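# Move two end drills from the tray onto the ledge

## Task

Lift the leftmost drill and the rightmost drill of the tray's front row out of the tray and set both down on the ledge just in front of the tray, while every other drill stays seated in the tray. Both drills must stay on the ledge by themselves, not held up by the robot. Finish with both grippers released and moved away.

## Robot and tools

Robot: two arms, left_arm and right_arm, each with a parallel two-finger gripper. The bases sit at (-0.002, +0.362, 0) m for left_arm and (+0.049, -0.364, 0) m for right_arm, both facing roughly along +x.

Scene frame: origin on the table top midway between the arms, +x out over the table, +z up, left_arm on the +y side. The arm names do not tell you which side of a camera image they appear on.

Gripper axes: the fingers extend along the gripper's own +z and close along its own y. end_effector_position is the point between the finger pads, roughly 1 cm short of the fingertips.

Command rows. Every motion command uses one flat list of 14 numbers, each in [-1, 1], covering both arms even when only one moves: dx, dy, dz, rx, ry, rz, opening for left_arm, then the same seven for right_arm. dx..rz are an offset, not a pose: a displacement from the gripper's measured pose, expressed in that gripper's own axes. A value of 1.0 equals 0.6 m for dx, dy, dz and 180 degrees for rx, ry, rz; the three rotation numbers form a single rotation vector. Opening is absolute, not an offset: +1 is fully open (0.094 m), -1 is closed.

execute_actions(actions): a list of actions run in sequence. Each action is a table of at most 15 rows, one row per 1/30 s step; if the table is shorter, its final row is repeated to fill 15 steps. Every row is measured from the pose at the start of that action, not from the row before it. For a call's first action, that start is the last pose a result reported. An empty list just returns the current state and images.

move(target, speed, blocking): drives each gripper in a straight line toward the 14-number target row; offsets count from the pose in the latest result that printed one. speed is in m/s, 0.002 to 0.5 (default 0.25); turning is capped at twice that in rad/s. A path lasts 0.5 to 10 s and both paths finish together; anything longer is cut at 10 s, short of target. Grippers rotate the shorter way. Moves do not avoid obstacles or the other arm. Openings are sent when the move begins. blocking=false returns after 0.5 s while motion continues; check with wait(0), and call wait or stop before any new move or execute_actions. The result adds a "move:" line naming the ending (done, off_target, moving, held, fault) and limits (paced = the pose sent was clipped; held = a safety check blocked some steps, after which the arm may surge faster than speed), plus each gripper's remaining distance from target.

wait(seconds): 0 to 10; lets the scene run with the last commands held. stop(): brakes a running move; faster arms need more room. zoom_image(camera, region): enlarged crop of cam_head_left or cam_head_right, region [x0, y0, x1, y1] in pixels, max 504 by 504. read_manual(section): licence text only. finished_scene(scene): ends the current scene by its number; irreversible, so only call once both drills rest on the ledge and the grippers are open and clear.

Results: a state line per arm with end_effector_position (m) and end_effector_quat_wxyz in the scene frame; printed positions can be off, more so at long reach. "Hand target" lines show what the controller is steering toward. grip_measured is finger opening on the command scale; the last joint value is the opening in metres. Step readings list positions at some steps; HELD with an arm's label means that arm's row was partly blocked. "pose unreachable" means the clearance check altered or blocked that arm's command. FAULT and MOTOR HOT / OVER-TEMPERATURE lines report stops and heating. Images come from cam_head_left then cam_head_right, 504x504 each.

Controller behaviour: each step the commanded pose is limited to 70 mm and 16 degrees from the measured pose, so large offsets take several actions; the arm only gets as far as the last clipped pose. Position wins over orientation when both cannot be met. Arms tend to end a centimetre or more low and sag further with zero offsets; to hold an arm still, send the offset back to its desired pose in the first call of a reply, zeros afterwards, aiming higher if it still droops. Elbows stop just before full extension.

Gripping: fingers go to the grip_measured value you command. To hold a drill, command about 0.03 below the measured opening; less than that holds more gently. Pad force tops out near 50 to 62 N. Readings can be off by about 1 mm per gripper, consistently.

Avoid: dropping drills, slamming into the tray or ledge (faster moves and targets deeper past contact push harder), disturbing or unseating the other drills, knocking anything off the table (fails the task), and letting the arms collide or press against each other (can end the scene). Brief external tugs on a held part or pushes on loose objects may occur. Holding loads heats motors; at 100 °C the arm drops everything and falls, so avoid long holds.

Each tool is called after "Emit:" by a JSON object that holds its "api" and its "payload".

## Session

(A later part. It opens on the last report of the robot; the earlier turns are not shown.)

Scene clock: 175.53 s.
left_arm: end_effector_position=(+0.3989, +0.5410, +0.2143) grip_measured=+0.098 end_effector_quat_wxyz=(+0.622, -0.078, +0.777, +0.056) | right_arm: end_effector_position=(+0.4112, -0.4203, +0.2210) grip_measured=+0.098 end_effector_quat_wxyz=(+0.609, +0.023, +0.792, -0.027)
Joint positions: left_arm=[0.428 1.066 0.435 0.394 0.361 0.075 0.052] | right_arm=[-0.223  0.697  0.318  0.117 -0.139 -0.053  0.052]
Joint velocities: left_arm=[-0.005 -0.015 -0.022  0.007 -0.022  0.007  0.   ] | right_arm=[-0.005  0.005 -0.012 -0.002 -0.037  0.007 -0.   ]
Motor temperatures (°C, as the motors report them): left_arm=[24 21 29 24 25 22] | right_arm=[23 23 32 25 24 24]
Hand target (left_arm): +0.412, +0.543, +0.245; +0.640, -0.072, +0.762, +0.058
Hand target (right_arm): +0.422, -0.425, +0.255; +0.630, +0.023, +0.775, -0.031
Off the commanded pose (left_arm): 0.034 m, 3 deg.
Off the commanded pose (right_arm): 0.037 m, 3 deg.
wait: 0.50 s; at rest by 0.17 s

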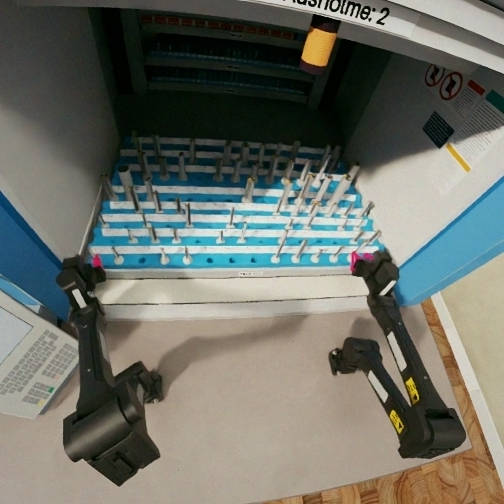

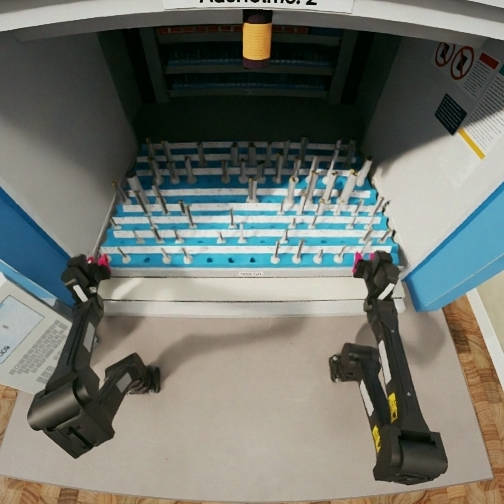

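Emit:
{"api": "execute_actions", "payload": {"actions": [[[-0.054,0.002,0.016,0,-0.016,0,0.1,-0.061,-0.006,0.009,0,-0.018,0,0.1],[-0.052,0.006,0.02,0,-0.016,0,0.1,-0.062,-0.006,0.012,0,-0.018,0,0.1],[-0.049,0.01,0.025,0,-0.016,0,0.1,-0.063,-0.006,0.015,0,-0.018,0,0.1],[-0.046,0.01,0.031,0,-0.016,0,0.1,-0.063,-0.006,0.018,0,-0.018,0,0.1],[-0.043,0.01,0.037,0,-0.016,0,0.1,-0.064,-0.007,0.021,0,-0.018,0,0.1],[-0.04,0.01,0.043,0,-0.016,0,0.1,-0.065,-0.007,0.024,0,-0.018,0,0.1],[-0.037,0.01,0.049,0,-0.016,0,0.1,-0.066,-0.007,0.027,0,-0.018,0,0.1],[-0.034,0.01,0.055,0,-0.016,0,0.1,-0.067,-0.007,0.03,0,-0.018,0,0.1],[-0.031,0.01,0.06,0,-0.016,0,0.1,-0.067,-0.007,0.033,0,-0.018,0,0.1],[-0.028,0.01,0.065,0,-0.016,0,0.1,-0.068,-0.008,0.036,0,-0.018,0,0.1],[-0.025,0.01,0.07,0,-0.016,0,0.1,-0.069,-0.008,0.039,0,-0.018,0,0.1],[-0.023,0.01,0.074,0,-0.016,0,0.1,-0.07,-0.008,0.041,0,-0.018,0,0.1],[-0.021,0.01,0.0775,0,-0.016,0,0.1,-0.07,-0.008,0.0425,0,-0.018,0,0.1]]]}}

Emit:
{"api": "wait", "payload": {"seconds": 0.5}}

Emit:
{"api": "zoom_image", "payload": {"camera": "cam_head_left", "region": [320, 230, 420, 310]}}

Emit:
{"api": "zoom_image", "payload": {"camera": "cam_head_right", "region": [320, 230, 420, 310]}}

Emit:
{"api": "zoom_image", "payload": {"camera": "cam_head_left", "region": [65, 235, 125, 277]}}

Emit:
{"api": "zoom_image", "payload": {"camera": "cam_head_right", "region": [73, 235, 133, 277]}}

Scene clock: 201.73 s.
left_arm: end_effector_position=(+0.4215, +0.5494, +0.1851) grip_measured=+0.098 end_effector_quat_wxyz=(+0.615, -0.084, +0.782, +0.053) | right_arm: end_effector_position=(+0.4240, -0.4223, +0.2090) grip_measured=+0.098 end_effector_quat_wxyz=(+0.594, +0.023, +0.804, -0.022)
Joint positions: left_arm=[0.409 1.221 0.454 0.512 0.338 0.065 0.052] | right_arm=[-0.223  0.78   0.337  0.142 -0.144 -0.053  0.052]
Joint velocities: left_arm=[-0.044  0.171  0.032  0.1    0.022  0.051  0.   ] | right_arm=[-0.005  0.103  0.09   0.056  0.007  0.007  0.   ]
Motor temperatures (°C, as the motors report them): left_arm=[24 21 31 23 25 22] | right_arm=[23 23 33 25 24 24]
Hand target (left_arm): +0.442, +0.556, +0.216; +0.642, -0.076, +0.761, +0.058
Hand target (right_arm): +0.441, -0.427, +0.255; +0.631, +0.022, +0.775, -0.028
Off the commanded pose (left_arm): 0.040 m, 4 deg.
Off the commanded pose (right_arm): 0.052 m, 5 deg.
Step readings (end_effector_position):
0: left_arm (+0.3989, +0.5410, +0.2143) | right_arm (+0.4112, -0.4203, +0.2210)
1: left_arm (+0.3988, +0.5413, +0.2142) | right_arm (+0.4113, -0.4198, +0.2211)
2: left_arm (+0.3988, +0.5413, +0.2142) | right_arm (+0.4114, -0.4196, +0.2207)
4: left_arm (+0.3994, +0.5416, +0.2140) | right_arm (+0.4119, -0.4196, +0.2186)
8: left_arm (+0.4057, +0.5464, +0.2063) | right_arm (+0.4148, -0.4203, +0.2101)
15: end_effector_position above

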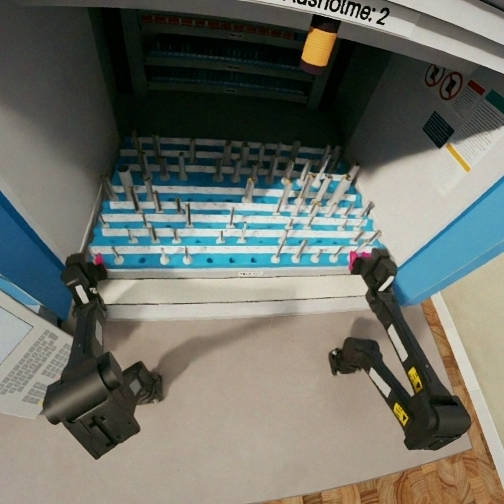

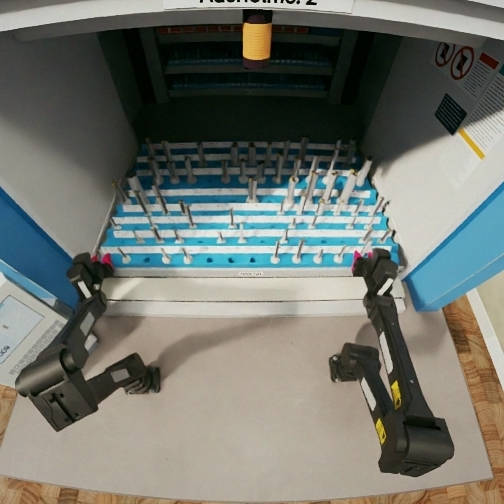

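Scene clock: 202.23 s.
left_arm: end_effector_position=(+0.4235, +0.5498, +0.1868) grip_measured=+0.098 end_effector_quat_wxyz=(+0.618, -0.083, +0.780, +0.053) | right_arm: end_effector_position=(+0.4257, -0.4227, +0.2115) grip_measured=+0.098 end_effector_quat_wxyz=(+0.596, +0.023, +0.802, -0.023)
Joint positions: left_arm=[0.408 1.226 0.458 0.521 0.338 0.064 0.052] | right_arm=[-0.223  0.784  0.342  0.148 -0.144 -0.053  0.052]
Joint velocities: left_arm=[ 0.005  0.005  0.002  0.007 -0.051 -0.051 -0.   ] | right_arm=[-0.005 -0.005 -0.007  0.002 -0.037 -0.022  0.001]
Motor temperatures (°C, as the motors report them): left_arm=[24 21 31 23 25 22] | right_arm=[23 23 33 25 24 24]
Hand target (left_arm): +0.442, +0.556, +0.216; +0.642, -0.076, +0.761, +0.058
Hand target (right_arm): +0.441, -0.427, +0.255; +0.631, +0.022, +0.775, -0.028
Off the commanded pose (left_arm): 0.037 m, 4 deg.
Off the commanded pose (right_arm): 0.048 m, 5 deg.
wait: 0.50 s; at rest by 0.37 s

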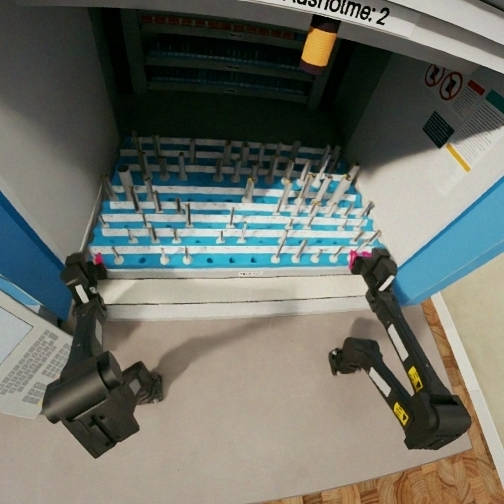

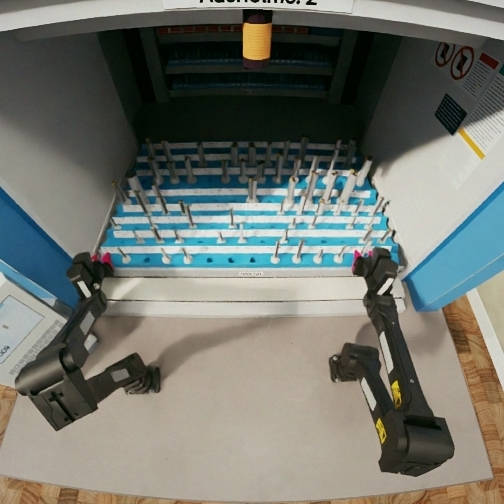

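Region (320, 230, 420, 310) of cam_head_left's 504x504 image, scaled by 5.040, with more detail than that image has; it fills the top 403 rows of this view, and the rest is white.

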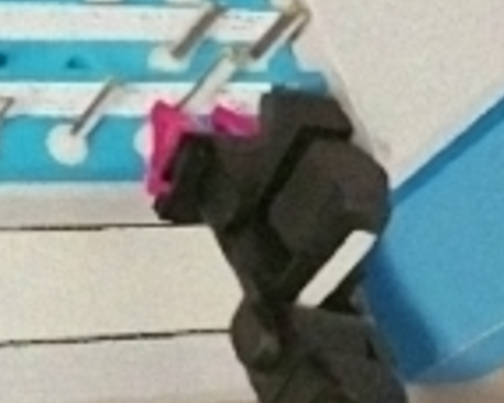

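Region (320, 230, 420, 310) of cam_head_right's 504x504 image, scaled by 5.040, with more detail than that image has; it fills the top 403 rows of this view, and the rest is white.

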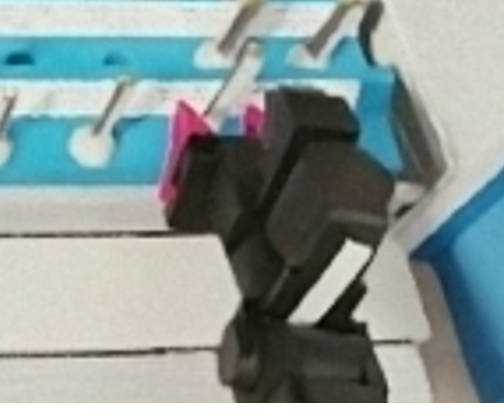

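Region (65, 235, 125, 277) of cam_head_left's 504x504 image, scaled by 8.400, with more detail than that image has; it fills the top 353 rows of this view, and the rest is white.

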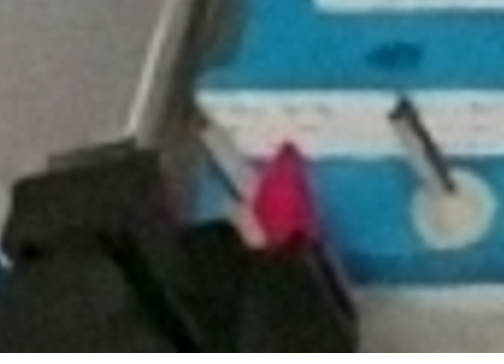

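Region (73, 235, 133, 277) of cam_head_right's 504x504 image, scaled by 8.400, with more detail than that image has; it fills the top 353 rows of this view, and the rest is white.

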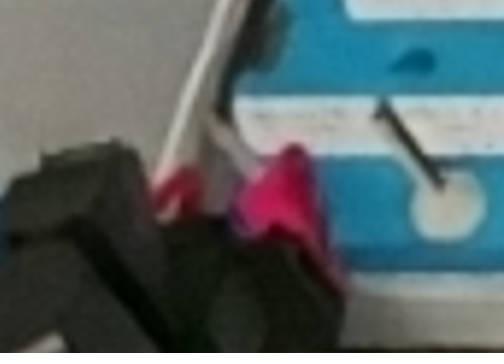

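Emit:
{"api": "execute_actions", "payload": {"actions": [[[-0.057,0.002,0.028,0,-0.02,0,0.1,-0.08,-0.006,0.015,0,-0.028,0,0.1],[-0.058,0.002,0.032,0,-0.02,0,0.1,-0.081,-0.007,0.019,0,-0.028,0,0.1],[-0.059,0.002,0.036,0,-0.02,0,0.1,-0.082,-0.008,0.023,0,-0.028,0,0.1],[-0.06,0.002,0.04,0,-0.02,0,0.1,-0.083,-0.009,0.027,0,-0.028,0,0.1],[-0.061,0.002,0.044,0,-0.02,0,0.1,-0.084,-0.009,0.03,0,-0.028,0,0.1],[-0.061,0.002,0.047,0,-0.02,0,0.1,-0.085,-0.0095,0.033,0,-0.028,0,0.1],[-0.0615,0.002,0.05,0,-0.02,0,0.1,-0.086,-0.0095,0.036,0,-0.028,0,0.1]]]}}

Emit:
{"api": "wait", "payload": {"seconds": 0.4}}

Emit:
{"api": "zoom_image", "payload": {"camera": "cam_head_left", "region": [335, 230, 395, 272]}}

Emit:
{"api": "zoom_image", "payload": {"camera": "cam_head_right", "region": [340, 230, 400, 272]}}

Emit:
{"api": "zoom_image", "payload": {"camera": "cam_head_left", "region": [65, 235, 125, 277]}}

Emit:
{"api": "zoom_image", "payload": {"camera": "cam_head_right", "region": [73, 235, 133, 277]}}

Scene clock: 212.63 s.
left_arm: end_effector_position=(+0.4394, +0.5541, +0.1930) grip_measured=+0.098 end_effector_quat_wxyz=(+0.623, -0.086, +0.776, +0.054) | right_arm: end_effector_position=(+0.4408, -0.4248, +0.2116) grip_measured=+0.098 end_effector_quat_wxyz=(+0.596, +0.021, +0.802, -0.020)
Joint positions: left_arm=[0.392 1.263 0.498 0.533 0.318 0.051 0.052] | right_arm=[-0.223  0.854  0.37   0.187 -0.151 -0.053  0.052]
Joint velocities: left_arm=[ 0.005  0.005 -0.017  0.002 -0.066 -0.037  0.001] | right_arm=[-0.005 -0.005 -0.002  0.032  0.081  0.037  0.   ]
Motor temperatures (°C, as the motors report them): left_arm=[24 21 31 24 24 22] | right_arm=[23 23 34 25 24 24]
Hand target (left_arm): +0.458, +0.559, +0.216; +0.642, -0.081, +0.760, +0.056
Hand target (right_arm): +0.457, -0.430, +0.254; +0.631, +0.022, +0.775, -0.024
Off the commanded pose (left_arm): 0.031 m, 3 deg.
Off the commanded pose (right_arm): 0.048 m, 5 deg.
Step readings (end_effector_position):
0: left_arm (+0.4235, +0.5498, +0.1868) | right_arm (+0.4257, -0.4227, +0.2115)
1: left_arm (+0.4234, +0.5503, +0.1868) | right_arm (+0.4258, -0.4223, +0.2114)
2: left_arm (+0.4236, +0.5507, +0.1869) | right_arm (+0.4264, -0.4221, +0.2117)
4: left_arm (+0.4254, +0.5511, +0.1882) | right_arm (+0.4288, -0.4222, +0.2117)
8: left_arm (+0.4346, +0.5526, +0.1923) | right_arm (+0.4366, -0.4239, +0.2112)
15: end_effector_position above

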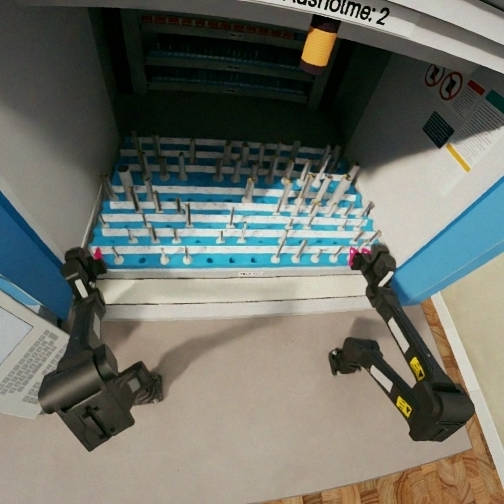

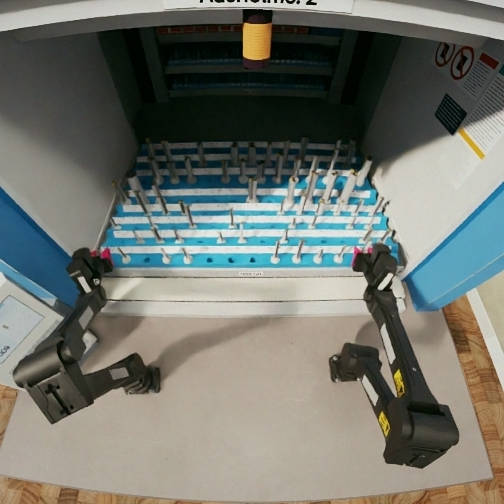

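Scene clock: 213.03 s.
left_arm: end_effector_position=(+0.4394, +0.5541, +0.1930) grip_measured=+0.098 end_effector_quat_wxyz=(+0.623, -0.086, +0.776, +0.054) | right_arm: end_effector_position=(+0.4409, -0.4248, +0.2118) grip_measured=+0.098 end_effector_quat_wxyz=(+0.596, +0.021, +0.802, -0.020)
Joint positions: left_arm=[0.392 1.263 0.498 0.533 0.318 0.05  0.052] | right_arm=[-0.223  0.854  0.37   0.188 -0.151 -0.053  0.052]
Joint velocities: left_arm=[ 0.005  0.005  0.002 -0.002  0.051  0.022  0.   ] | right_arm=[-0.015  0.005  0.002 -0.002 -0.037  0.066  0.001]
Motor temperatures (°C, as the motors report them): left_arm=[24 21 31 24 24 22] | right_arm=[23 23 34 25 24 24]
Hand target (left_arm): +0.458, +0.559, +0.216; +0.642, -0.081, +0.760, +0.056
Hand target (right_arm): +0.457, -0.430, +0.254; +0.631, +0.022, +0.775, -0.024
Off the commanded pose (left_arm): 0.031 m, 3 deg.
Off the commanded pose (right_arm): 0.048 m, 5 deg.
wait: 0.40 s; at rest by 0.17 s

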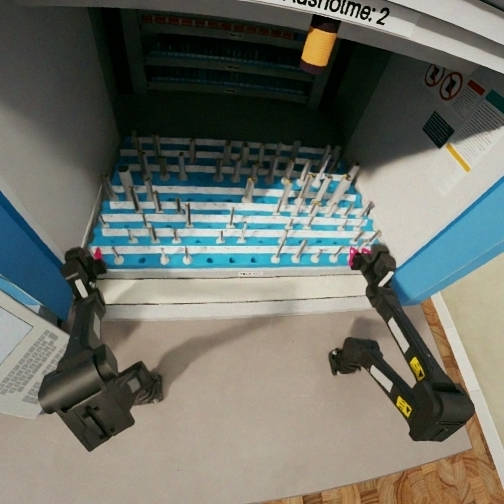

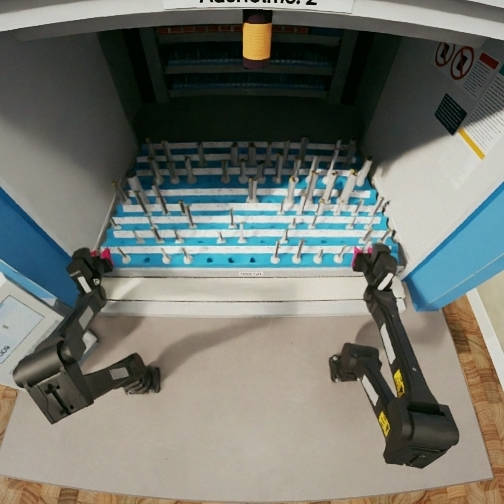

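Region (335, 230, 395, 272) of cam_head_left's 504x504 image, scaled by 8.400, with more detail than that image has; it fills the top 353 rows of this view, and the rest is white.

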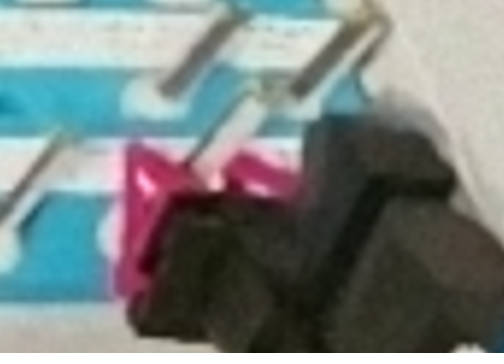

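Region (340, 230, 400, 272) of cam_head_right's 504x504 image, scaled by 8.400, with more detail than that image has; it fills the top 353 rows of this view, and the rest is white.

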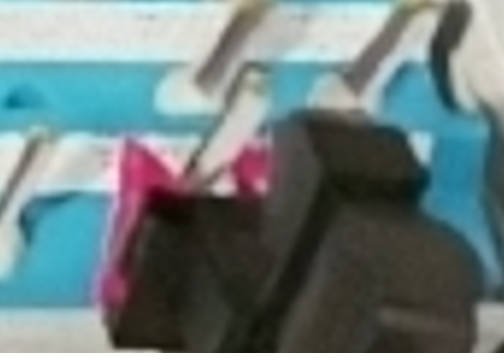

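Region (65, 235, 125, 277) of cam_head_left's 504x504 image, scaled by 8.400, with more detail than that image has; it fills the top 353 rows of this view, and the rest is white.

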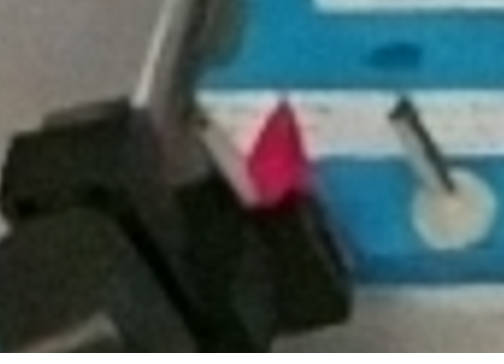

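Region (73, 235, 133, 277) of cam_head_right's 504x504 image, scaled by 8.400, with more detail than that image has; it fills the top 353 rows of this view, and the rest is white.

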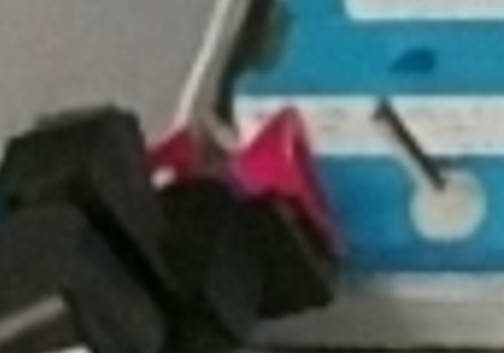

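Emit:
{"api": "execute_actions", "payload": {"actions": [[[-0.04,0.0015,0.027,0,-0.016,0,-0.1,-0.078,-0.007,0.012,0,-0.028,0,-0.1],[-0.036,0.0015,0.028,0,-0.016,0,-0.2,-0.078,-0.007,0.012,0,-0.028,0,-0.2],[-0.032,0.0015,0.029,0,-0.016,0,-0.3,-0.078,-0.007,0.012,0,-0.028,0,-0.3],[-0.032,0.0015,0.029,0,-0.016,0,-0.4,-0.078,-0.007,0.012,0,-0.028,0,-0.4],[-0.032,0.0015,0.029,0,-0.016,0,-0.5,-0.078,-0.007,0.012,0,-0.028,0,-0.5]]]}}

Emit:
{"api": "zoom_image", "payload": {"camera": "cam_head_left", "region": [335, 230, 395, 272]}}

Emit:
{"api": "zoom_image", "payload": {"camera": "cam_head_right", "region": [340, 230, 400, 272]}}

Emit:
{"api": "zoom_image", "payload": {"camera": "cam_head_left", "region": [65, 235, 125, 277]}}

Emit:
{"api": "zoom_image", "payload": {"camera": "cam_head_right", "region": [73, 235, 133, 277]}}

Scene clock: 222.27 s.
left_arm: end_effector_position=(+0.4420, +0.5566, +0.1896) grip_measured=-0.498 end_effector_quat_wxyz=(+0.626, -0.089, +0.773, +0.057) | right_arm: end_effector_position=(+0.4401, -0.4318, +0.2123) grip_measured=-0.498 end_effector_quat_wxyz=(+0.596, +0.028, +0.802, -0.025)
Joint positions: left_arm=[0.391 1.286 0.498 0.565 0.311 0.045 0.024] | right_arm=[-0.24   0.854  0.371  0.188 -0.15  -0.052  0.024]
Joint velocities: left_arm=[-0.005  0.005 -0.002  0.007 -0.081  0.007  0.001] | right_arm=[ 0.005  0.005 -0.002 -0.012  0.066 -0.022 -0.   ]
Motor temperatures (°C, as the motors report them): left_arm=[24 21 31 24 24 22] | right_arm=[23 23 34 25 24 24]
Hand target (left_arm): +0.459, +0.559, +0.208; +0.642, -0.084, +0.760, +0.057
Hand target (right_arm): +0.457, -0.430, +0.255; +0.631, +0.020, +0.775, -0.021
Off the commanded pose (left_arm): 0.026 m, 2 deg.
Off the commanded pose (right_arm): 0.047 m, 5 deg.
Step readings (end_effector_position):
0: left_arm (+0.4394, +0.5541, +0.1930) | right_arm (+0.4409, -0.4248, +0.2118)
1: left_arm (+0.4396, +0.5546, +0.1932) | right_arm (+0.4409, -0.4244, +0.2118)
2: left_arm (+0.4398, +0.5551, +0.1936) | right_arm (+0.4409, -0.4241, +0.2118)
4: left_arm (+0.4409, +0.5560, +0.1936) | right_arm (+0.4406, -0.4283, +0.2120)
8: left_arm (+0.4419, +0.5565, +0.1896) | right_arm (+0.4401, -0.4318, +0.2123)
15: end_effector_position above

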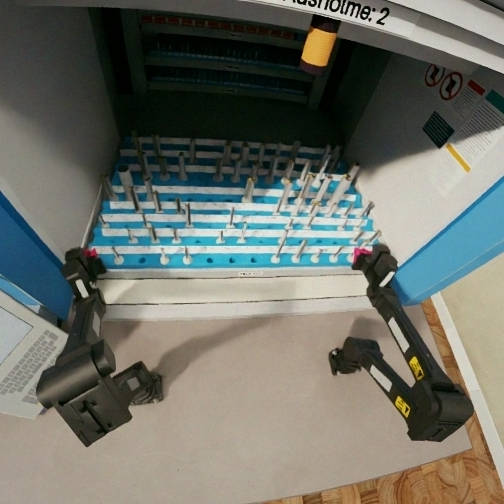

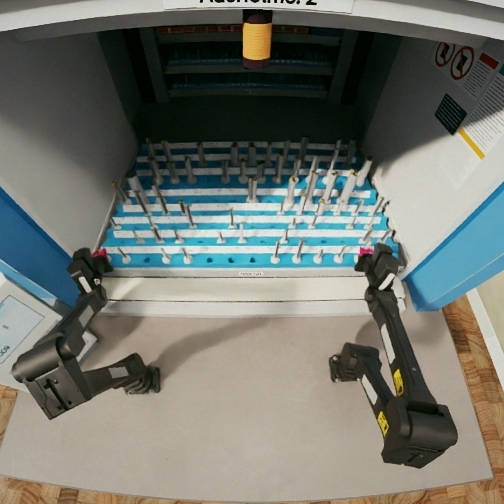

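Region (335, 230, 395, 272) of cam_head_left's 504x504 image, scaled by 8.400, with more detail than that image has; it fills the top 353 rows of this view, and the rest is white.

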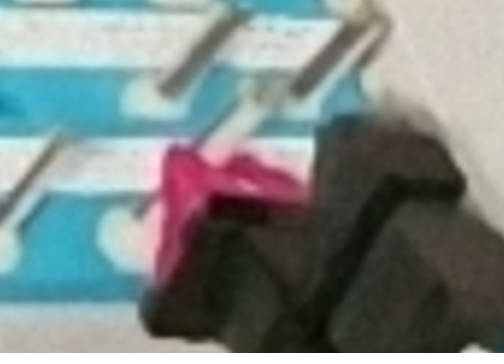

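Region (340, 230, 400, 272) of cam_head_right's 504x504 image, scaled by 8.400, with more detail than that image has; it fills the top 353 rows of this view, and the rest is white.

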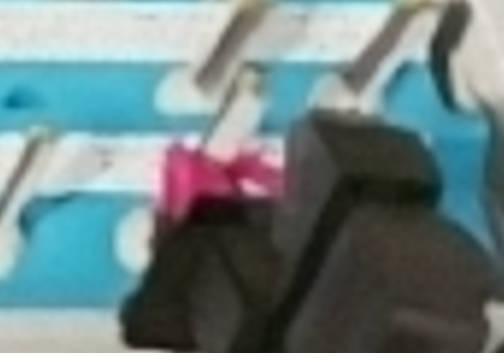

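Region (65, 235, 125, 277) of cam_head_left's 504x504 image, scaled by 8.400, with more detail than that image has; it fills the top 353 rows of this view, and the rest is white.

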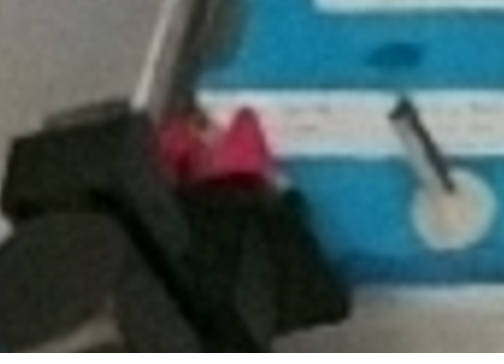

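Region (73, 235, 133, 277) of cam_head_right's 504x504 image, scaled by 8.400, with more detail than that image has; it fills the top 353 rows of this view, and the rest is white.

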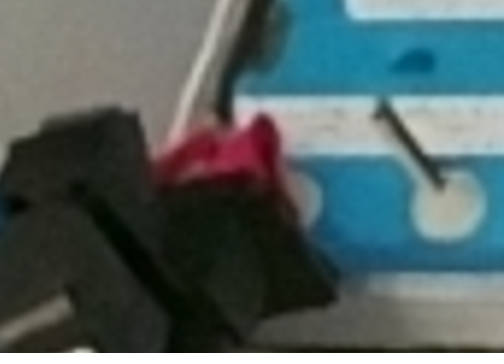

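Emit:
{"api": "execute_actions", "payload": {"actions": [[[-0.036,0,0.023,0,-0.013,0,-0.55,-0.078,-0.005,0.013,0,-0.028,0,-0.5],[-0.036,0,0.023,0,-0.013,0,-0.6,-0.078,-0.01,0.013,0,-0.028,0,-0.5],[-0.036,0,0.023,0,-0.013,0,-0.65,-0.078,-0.015,0.014,0,-0.028,0,-0.5],[-0.036,0,0.023,0,-0.013,0,-0.69,-0.079,-0.015,0.016,0,-0.028,0,-0.5],[-0.036,0,0.023,0,-0.013,0,-0.72,-0.08,-0.015,0.019,0,-0.028,0,-0.5],[-0.036,0,0.023,0,-0.013,0,-0.75,-0.081,-0.015,0.022,0,-0.028,0,-0.5],[-0.036,0,0.023,0,-0.013,0,-0.78,-0.082,-0.015,0.025,0,-0.028,0,-0.5],[-0.036,0,0.023,0,-0.013,0,-0.8,-0.083,-0.015,0.027,0,-0.028,0,-0.5],[-0.036,0,0.023,0,-0.013,0,-0.82,-0.083,-0.015,0.027,0,-0.028,0,-0.5],[-0.036,0,0.023,0,-0.013,0,-0.84,-0.083,-0.015,0.027,0,-0.028,0,-0.5],[-0.036,0,0.023,0,-0.013,0,-0.86,-0.083,-0.015,0.027,0,-0.028,0,-0.5]]]}}

Emit:
{"api": "zoom_image", "payload": {"camera": "cam_head_left", "region": [335, 230, 395, 272]}}

Emit:
{"api": "zoom_image", "payload": {"camera": "cam_head_right", "region": [340, 230, 400, 272]}}

Emit:
{"api": "zoom_image", "payload": {"camera": "cam_head_left", "region": [65, 235, 125, 277]}}

Scene clock: 233.37 s.
left_arm: end_effector_position=(+0.4433, +0.5541, +0.1896) grip_measured=-0.755 end_effector_quat_wxyz=(+0.625, -0.080, +0.774, +0.062) | right_arm: end_effector_position=(+0.4488, -0.4380, +0.2133) grip_measured=-0.498 end_effector_quat_wxyz=(+0.597, +0.030, +0.802, -0.022)
Joint positions: left_arm=[0.383 1.286 0.498 0.565 0.305 0.064 0.012] | right_arm=[-0.259  0.895  0.392  0.208 -0.171 -0.052  0.024]
Joint velocities: left_arm=[-0.005  0.005  0.002 -0.002 -0.066  0.037  0.001] | right_arm=[ 0.005  0.005 -0.022  0.002 -0.007  0.022 -0.   ]
Motor temperatures (°C, as the motors report them): left_arm=[24 21 30 24 24 22] | right_arm=[23 23 34 26 24 24]
Hand target (left_arm): +0.458, +0.560, +0.208; +0.641, -0.087, +0.760, +0.058
Hand target (right_arm): +0.466, -0.443, +0.255; +0.631, +0.027, +0.775, -0.027
Off the commanded pose (left_arm): 0.025 m, 3 deg.
Off the commanded pose (right_arm): 0.047 m, 5 deg.
Step readings (end_effector_position):
0: left_arm (+0.4420, +0.5566, +0.1896) | right_arm (+0.4401, -0.4318, +0.2123)
1: left_arm (+0.4419, +0.5570, +0.1895) | right_arm (+0.4400, -0.4321, +0.2123)
2: left_arm (+0.4420, +0.5568, +0.1895) | right_arm (+0.4400, -0.4322, +0.2121)
4: left_arm (+0.4429, +0.5547, +0.1895) | right_arm (+0.4399, -0.4336, +0.2122)
8: left_arm (+0.4433, +0.5541, +0.1896) | right_arm (+0.4436, -0.4366, +0.2123)
15: end_effector_position above

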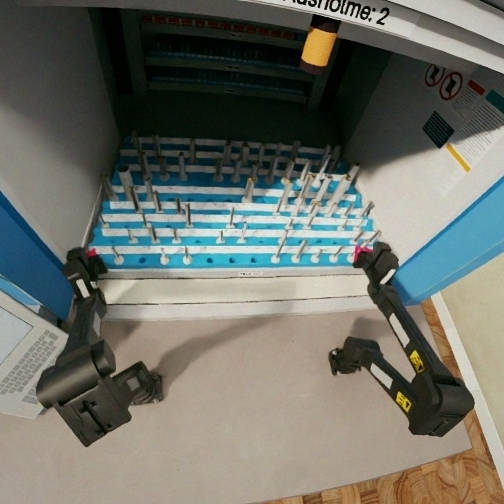

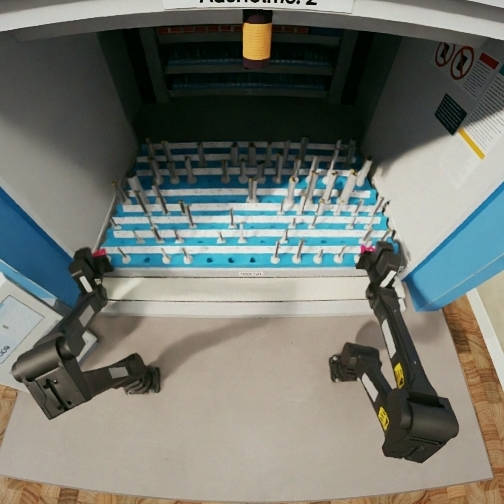

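Region (335, 230, 395, 272) of cam_head_left's 504x504 image, scaled by 8.400, with more detail than that image has; it fills the top 353 rows of this view, and the rest is white.

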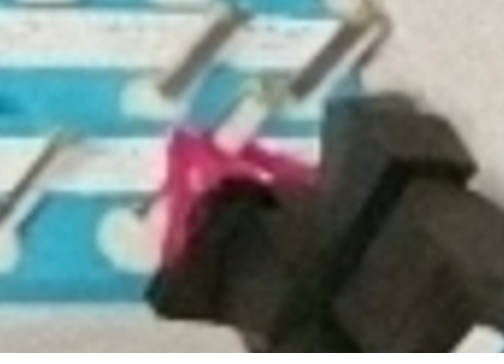

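Region (340, 230, 400, 272) of cam_head_right's 504x504 image, scaled by 8.400, with more detail than that image has; it fills the top 353 rows of this view, and the rest is white.

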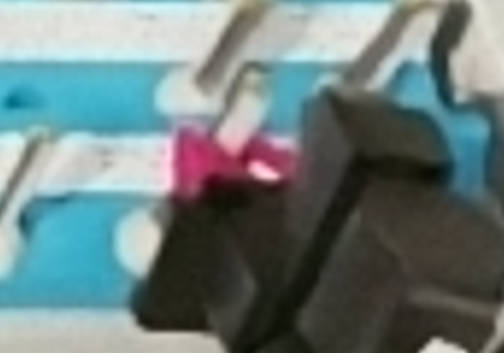

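Region (65, 235, 125, 277) of cam_head_left's 504x504 image, scaled by 8.400, with more detail than that image has; it fills the top 353 rows of this view, and the rest is white.

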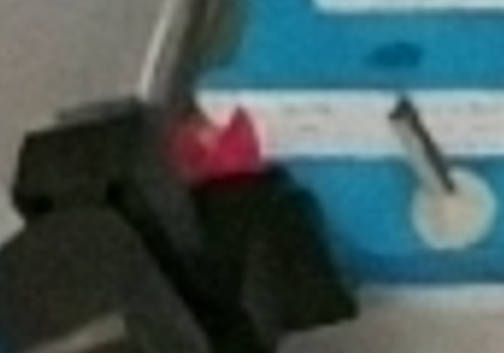

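Emit:
{"api": "execute_actions", "payload": {"actions": [[[-0.036,-0.001,0.021,0,-0.013,0,-0.8,-0.076,-0.006,0.0125,0,-0.028,0,-0.55],[-0.036,-0.001,0.021,0,-0.013,0,-0.8,-0.076,-0.006,0.0125,0,-0.028,0,-0.6],[-0.036,-0.001,0.021,0,-0.013,0,-0.8,-0.076,-0.006,0.0125,0,-0.028,0,-0.63],[-0.036,-0.001,0.021,0,-0.013,0,-0.8,-0.076,-0.006,0.0125,0,-0.028,0,-0.66],[-0.036,-0.001,0.021,0,-0.013,0,-0.8,-0.076,-0.006,0.0125,0,-0.028,0,-0.69],[-0.036,-0.001,0.021,0,-0.013,0,-0.8,-0.076,-0.006,0.0125,0,-0.028,0,-0.72],[-0.036,-0.001,0.021,0,-0.013,0,-0.8,-0.076,-0.006,0.0125,0,-0.028,0,-0.75],[-0.036,-0.001,0.021,0,-0.013,0,-0.8,-0.076,-0.006,0.0125,0,-0.028,0,-0.78],[-0.036,-0.001,0.021,0,-0.013,0,-0.8,-0.076,-0.006,0.0125,0,-0.028,0,-0.81],[-0.036,-0.001,0.021,0,-0.013,0,-0.8,-0.076,-0.006,0.0125,0,-0.028,0,-0.84]]]}}

Scene clock: 242.50 s.
left_arm: end_effector_position=(+0.4438, +0.5536, +0.1895) grip_measured=-0.794 end_effector_quat_wxyz=(+0.625, -0.080, +0.774, +0.066) | right_arm: end_effector_position=(+0.4488, -0.4384, +0.2137) grip_measured=-0.745 end_effector_quat_wxyz=(+0.598, +0.030, +0.801, -0.021)
Joint positions: left_arm=[0.379 1.286 0.498 0.565 0.296 0.068 0.01 ] | right_arm=[-0.261  0.896  0.392  0.21  -0.175 -0.052  0.012]
Joint velocities: left_arm=[-0.005 -0.024 -0.007 -0.002  0.022 -0.051 -0.001] | right_arm=[ 0.005 -0.024 -0.007 -0.012 -0.022  0.022  0.001]
Motor temperatures (°C, as the motors report them): left_arm=[24 21 30 24 24 22] | right_arm=[23 23 34 26 24 24]
Hand target (left_arm): +0.459, +0.557, +0.208; +0.641, -0.079, +0.761, +0.064
Hand target (right_arm): +0.465, -0.443, +0.255; +0.631, +0.029, +0.775, -0.024
Off the commanded pose (left_arm): 0.025 m, 2 deg.
Off the commanded pose (right_arm): 0.046 m, 5 deg.
Step readings (end_effector_position):
0: left_arm (+0.4433, +0.5541, +0.1896) | right_arm (+0.4488, -0.4380, +0.2134)
1: left_arm (+0.4434, +0.5539, +0.1896) | right_arm (+0.4488, -0.4376, +0.2134)
2: left_arm (+0.4435, +0.5541, +0.1895) | right_arm (+0.4488, -0.4374, +0.2134)
4: left_arm (+0.4438, +0.5537, +0.1895) | right_arm (+0.4488, -0.4373, +0.2134)
8: left_arm (+0.4438, +0.5536, +0.1895) | right_arm (+0.4489, -0.4378, +0.2138)
15: end_effector_position above

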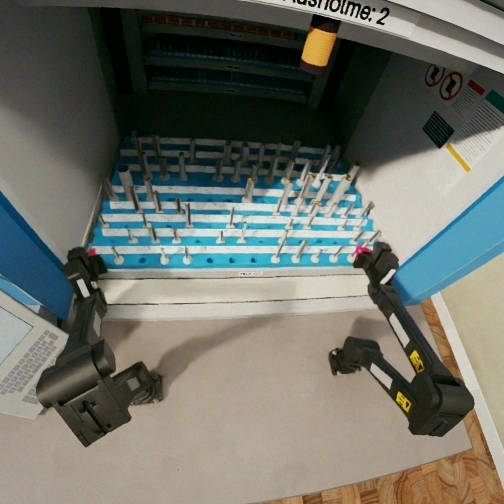

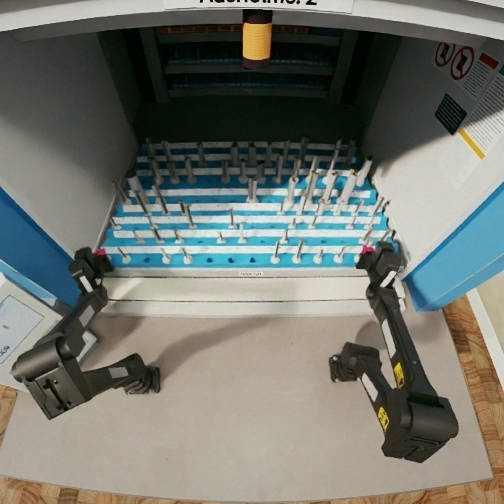

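Emit:
{"api": "execute_actions", "payload": {"actions": [[[-0.036,0,0.02,0,-0.013,0,-0.88,-0.076,-0.005,0.0125,0,-0.027,0,-0.86]]]}}

Emit:
{"api": "wait", "payload": {"seconds": 1}}

Scene clock: 244.93 s.
left_arm: end_effector_position=(+0.4439, +0.5538, +0.1894) grip_measured=-0.829 end_effector_quat_wxyz=(+0.624, -0.081, +0.774, +0.067) | right_arm: end_effector_position=(+0.4488, -0.4384, +0.2137) grip_measured=-0.745 end_effector_quat_wxyz=(+0.598, +0.030, +0.801, -0.021)
Joint positions: left_arm=[0.377 1.286 0.498 0.565 0.29  0.068 0.008] | right_arm=[-0.261  0.896  0.392  0.21  -0.175 -0.052  0.012]
Joint velocities: left_arm=[ 0.005 -0.024  0.017 -0.007  0.037 -0.066  0.   ] | right_arm=[ 0.005 -0.015  0.012 -0.017 -0.022  0.051  0.   ]
Motor temperatures (°C, as the motors report them): left_arm=[24 21 30 24 24 22] | right_arm=[23 23 34 26 24 24]
Hand target (left_arm): +0.459, +0.557, +0.208; +0.640, -0.078, +0.761, +0.067
Hand target (right_arm): +0.465, -0.443, +0.255; +0.631, +0.029, +0.775, -0.023
Off the commanded pose (left_arm): 0.025 m, 2 deg.
Off the commanded pose (right_arm): 0.046 m, 5 deg.
Step readings (end_effector_position):
0: left_arm (+0.4438, +0.5536, +0.1895) | right_arm (+0.4488, -0.4384, +0.2137)
1: left_arm (+0.4437, +0.5540, +0.1895) | right_arm (+0.4488, -0.4384, +0.2137)
2: left_arm (+0.4439, +0.5538, +0.1895) | right_arm (+0.4488, -0.4384, +0.2137)
4: left_arm (+0.4439, +0.5538, +0.1894) | right_arm (+0.4488, -0.4384, +0.2137)
8: left_arm (+0.4439, +0.5538, +0.1894) | right_arm (+0.4488, -0.4384, +0.2137)
15: end_effector_position above

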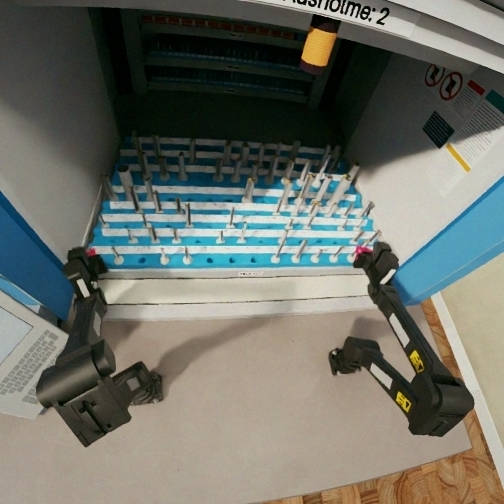

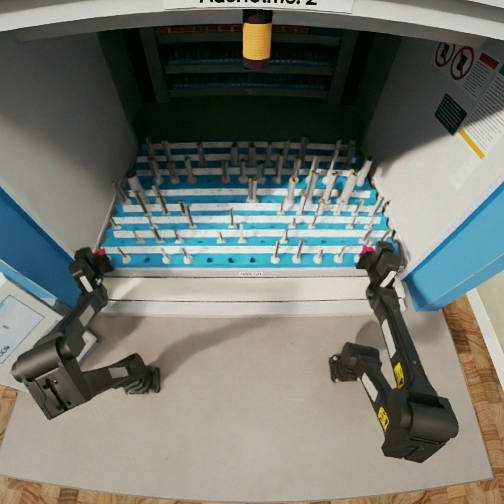

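Scene clock: 245.93 s.
left_arm: end_effector_position=(+0.4439, +0.5538, +0.1894) grip_measured=-0.829 end_effector_quat_wxyz=(+0.624, -0.081, +0.774, +0.067) | right_arm: end_effector_position=(+0.4488, -0.4384, +0.2137) grip_measured=-0.745 end_effector_quat_wxyz=(+0.598, +0.030, +0.801, -0.021)
Joint positions: left_arm=[0.377 1.286 0.498 0.565 0.29  0.068 0.008] | right_arm=[-0.261  0.896  0.392  0.21  -0.175 -0.052  0.012]
Joint velocities: left_arm=[ 0.005  0.015  0.007 -0.012 -0.022  0.022 -0.   ] | right_arm=[-0.005 -0.015 -0.017 -0.007  0.066  0.007  0.001]
Motor temperatures (°C, as the motors report them): left_arm=[24 21 30 24 24 22] | right_arm=[23 23 34 26 24 24]
Hand target (left_arm): +0.459, +0.557, +0.208; +0.640, -0.078, +0.761, +0.067
Hand target (right_arm): +0.465, -0.443, +0.255; +0.631, +0.029, +0.775, -0.023
Off the commanded pose (left_arm): 0.025 m, 2 deg.
Off the commanded pose (right_arm): 0.046 m, 5 deg.
wait: 1.00 s; at rest by 0.17 s

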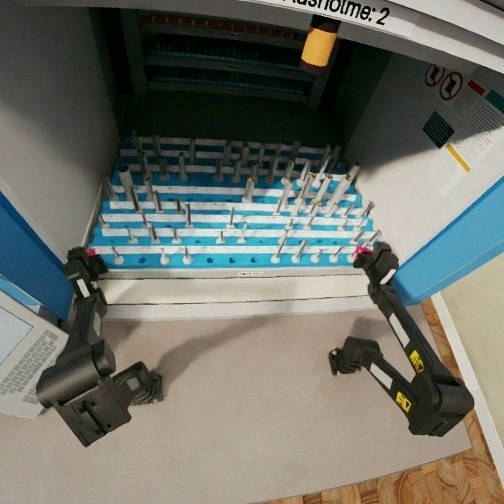

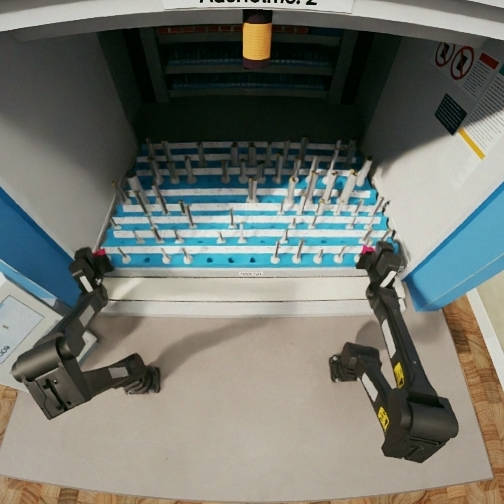

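Emit:
{"api": "execute_actions", "payload": {"actions": [[[-0.042,0,0.021,0,-0.015,0,-0.88,-0.079,-0.005,0.0115,0,-0.027,0,-0.82],[-0.048,0,0.022,0,-0.017,0,-0.88,-0.082,-0.005,0.0105,0,-0.027,0,-0.82],[-0.054,0,0.023,0,-0.019,0,-0.88,-0.085,-0.005,0.0096,0,-0.027,0,-0.82],[-0.059,0,0.0225,0,-0.02,0,-0.88,-0.088,-0.005,0.0087,0,-0.027,0,-0.82],[-0.063,0,0.0215,0,-0.02,0,-0.88,-0.091,-0.005,0.0078,0,-0.027,0,-0.82],[-0.067,0,0.0207,0,-0.02,0,-0.88,-0.094,-0.005,0.007,0,-0.027,0,-0.82],[-0.071,0,0.0198,0,-0.02,0,-0.88,-0.097,-0.005,0.006,0,-0.027,0,-0.82],[-0.075,0,0.019,0,-0.02,0,-0.88,-0.1,-0.005,0.005,0,-0.027,0,-0.82],[-0.079,0,0.018,0,-0.02,0,-0.88,-0.103,-0.005,0.0044,0,-0.027,0,-0.82],[-0.083,0,0.0173,0,-0.02,0,-0.88,-0.106,-0.005,0.0036,0,-0.027,0,-0.82],[-0.087,0,0.0164,0,-0.02,0,-0.88,-0.108,-0.005,0.003,0,-0.027,0,-0.82],[-0.089,0,0.016,0,-0.02,0,-0.88,-0.108,-0.005,0.003,0,-0.027,0,-0.82]]]}}

Emit:
{"api": "wait", "payload": {"seconds": 0.4}}

Scene clock: 255.20 s.
left_arm: end_effector_position=(+0.4443, +0.5542, +0.1900) grip_measured=-0.829 end_effector_quat_wxyz=(+0.614, -0.085, +0.782, +0.066) | right_arm: end_effector_position=(+0.4490, -0.4385, +0.2145) grip_measured=-0.745 end_effector_quat_wxyz=(+0.589, +0.030, +0.807, -0.020)
Joint positions: left_arm=[0.374 1.271 0.512 0.509 0.282 0.069 0.008] | right_arm=[-0.261  0.89   0.406  0.169 -0.175 -0.053  0.012]
Joint velocities: left_arm=[-0.015 -0.015  0.002 -0.027 -0.007 -0.007 -0.001] | right_arm=[-0.015 -0.005  0.002 -0.022  0.037 -0.095 -0.   ]
Motor temperatures (°C, as the motors report them): left_arm=[24 21 30 24 24 22] | right_arm=[23 23 35 26 24 24]
Hand target (left_arm): +0.461, +0.557, +0.240; +0.649, -0.079, +0.754, +0.070
Hand target (right_arm): +0.464, -0.443, +0.275; +0.631, +0.028, +0.775, -0.023
Off the commanded pose (left_arm): 0.054 m, 5 deg.
Off the commanded pose (right_arm): 0.064 m, 6 deg.
Step readings (end_effector_position):
0: left_arm (+0.4439, +0.5538, +0.1894) | right_arm (+0.4488, -0.4384, +0.2137)
1: left_arm (+0.4439, +0.5540, +0.1894) | right_arm (+0.4488, -0.4384, +0.2137)
2: left_arm (+0.4440, +0.5540, +0.1894) | right_arm (+0.4489, -0.4385, +0.2139)
4: left_arm (+0.4440, +0.5540, +0.1894) | right_arm (+0.4489, -0.4385, +0.2139)
8: left_arm (+0.4443, +0.5541, +0.1897) | right_arm (+0.4492, -0.4385, +0.2144)
15: end_effector_position above

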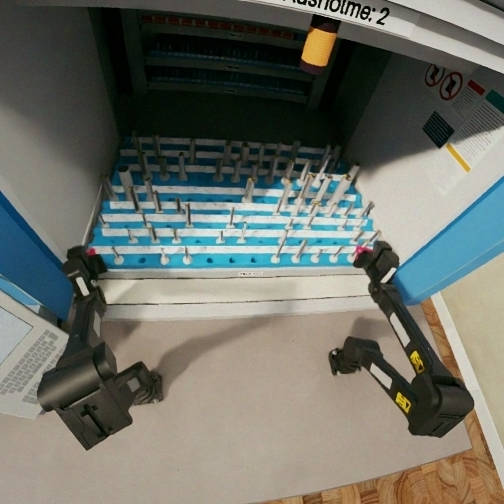

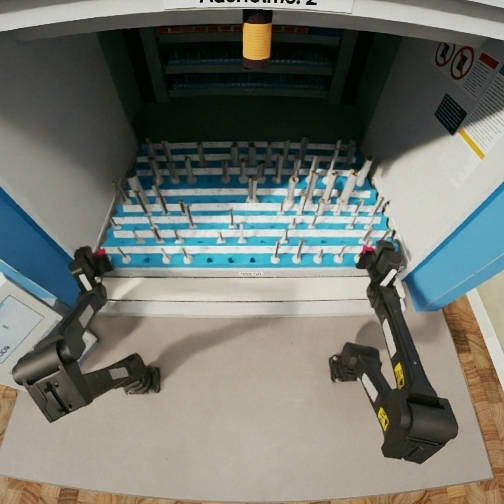

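Scene clock: 255.60 s.
left_arm: end_effector_position=(+0.4443, +0.5541, +0.1899) grip_measured=-0.829 end_effector_quat_wxyz=(+0.613, -0.085, +0.783, +0.066) | right_arm: end_effector_position=(+0.4490, -0.4385, +0.2144) grip_measured=-0.745 end_effector_quat_wxyz=(+0.589, +0.030, +0.807, -0.020)
Joint positions: left_arm=[0.374 1.27  0.512 0.506 0.282 0.07  0.008] | right_arm=[-0.261  0.89   0.407  0.168 -0.175 -0.053  0.012]
Joint velocities: left_arm=[-0.005 -0.005  0.012 -0.002 -0.022  0.022 -0.001] | right_arm=[-0.005 -0.005 -0.007 -0.007 -0.007 -0.022  0.001]
Motor temperatures (°C, as the motors report them): left_arm=[24 21 30 24 24 22] | right_arm=[23 23 35 26 24 24]
Hand target (left_arm): +0.461, +0.557, +0.240; +0.648, -0.078, +0.754, +0.070
Hand target (right_arm): +0.464, -0.443, +0.275; +0.631, +0.028, +0.775, -0.023
Off the commanded pose (left_arm): 0.054 m, 5 deg.
Off the commanded pose (right_arm): 0.064 m, 6 deg.
wait: 0.40 s; at rest by 0.17 s

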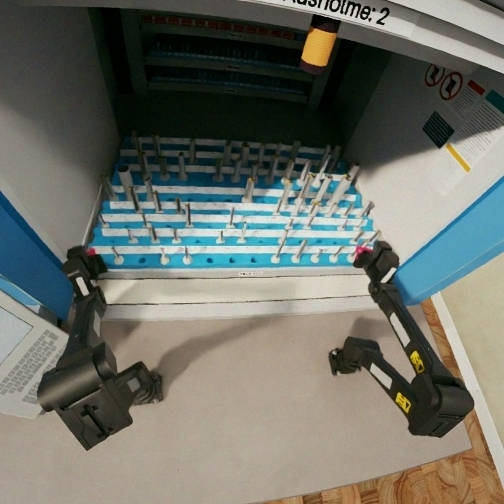

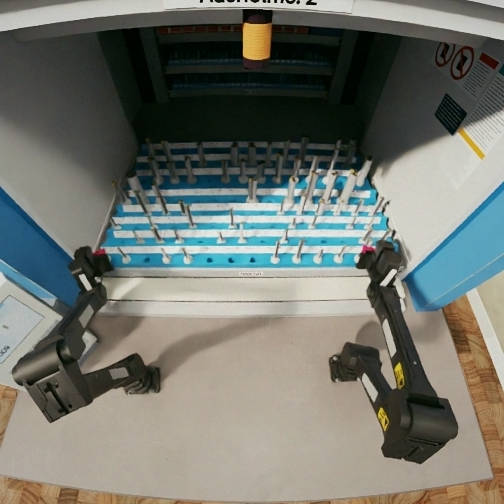

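Emit:
{"api": "execute_actions", "payload": {"actions": [[[-0.092,0,0.009,0,-0.032,0,-0.88,-0.106,-0.005,-0.004,0,-0.035,0,-0.82],[-0.097,0,0.007,0,-0.034,0,-0.88,-0.107,-0.005,-0.007,0,-0.037,0,-0.82],[-0.102,0,0.005,0,-0.036,0,-0.88,-0.108,-0.005,-0.01,0,-0.039,0,-0.82],[-0.107,0,0.002,0,-0.039,0,-0.88,-0.109,-0.005,-0.014,0,-0.041,0,-0.82],[-0.111,0,0,0,-0.041,0,-0.88,-0.11,-0.005,-0.017,0,-0.042,0,-0.82]]]}}

Scene clock: 274.70 s.
left_arm: end_effector_position=(+0.4438, +0.5541, +0.1933) grip_measured=-0.829 end_effector_quat_wxyz=(+0.616, -0.085, +0.781, +0.067) | right_arm: end_effector_position=(+0.4484, -0.4380, +0.2158) grip_measured=-0.745 end_effector_quat_wxyz=(+0.590, +0.028, +0.807, -0.019)
Joint positions: left_arm=[0.374 1.263 0.512 0.506 0.281 0.07  0.008] | right_arm=[-0.263  0.885  0.407  0.166 -0.181 -0.056  0.012]
Joint velocities: left_arm=[ 0.005 -0.005 -0.007  0.002 -0.022 -0.066  0.   ] | right_arm=[-0.015 -0.015 -0.007 -0.007 -0.022 -0.007  0.001]
Motor temperatures (°C, as the motors report them): left_arm=[24 22 32 24 24 22] | right_arm=[23 23 36 25 24 24]
Hand target (left_arm): +0.456, +0.557, +0.254; +0.662, -0.080, +0.742, +0.072
Hand target (right_arm): +0.456, -0.442, +0.279; +0.641, +0.028, +0.767, -0.023
Off the commanded pose (left_arm): 0.063 m, 7 deg.
Off the commanded pose (right_arm): 0.066 m, 7 deg.
Step readings (end_effector_position):
0: left_arm (+0.4443, +0.5541, +0.1899) | right_arm (+0.4490, -0.4385, +0.2144)
1: left_arm (+0.4442, +0.5542, +0.1902) | right_arm (+0.4490, -0.4385, +0.2147)
2: left_arm (+0.4441, +0.5543, +0.1906) | right_arm (+0.4488, -0.4385, +0.2151)
4: left_arm (+0.4441, +0.5543, +0.1908) | right_arm (+0.4486, -0.4383, +0.2156)
8: left_arm (+0.4439, +0.5541, +0.1928) | right_arm (+0.4484, -0.4381, +0.2158)
15: end_effector_position above

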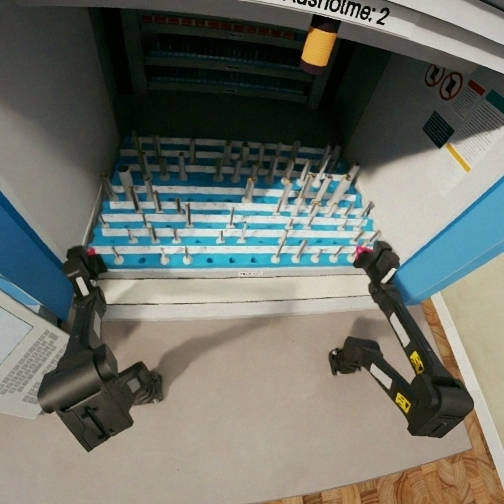

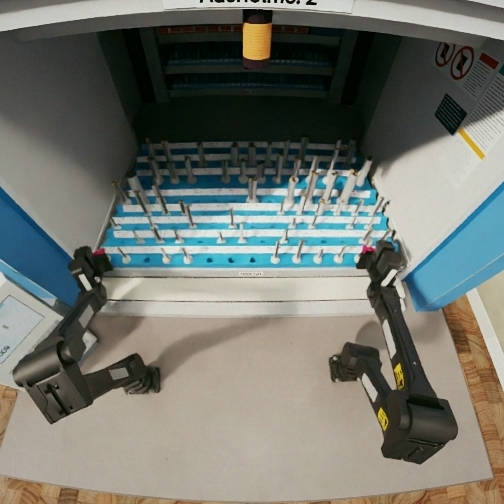

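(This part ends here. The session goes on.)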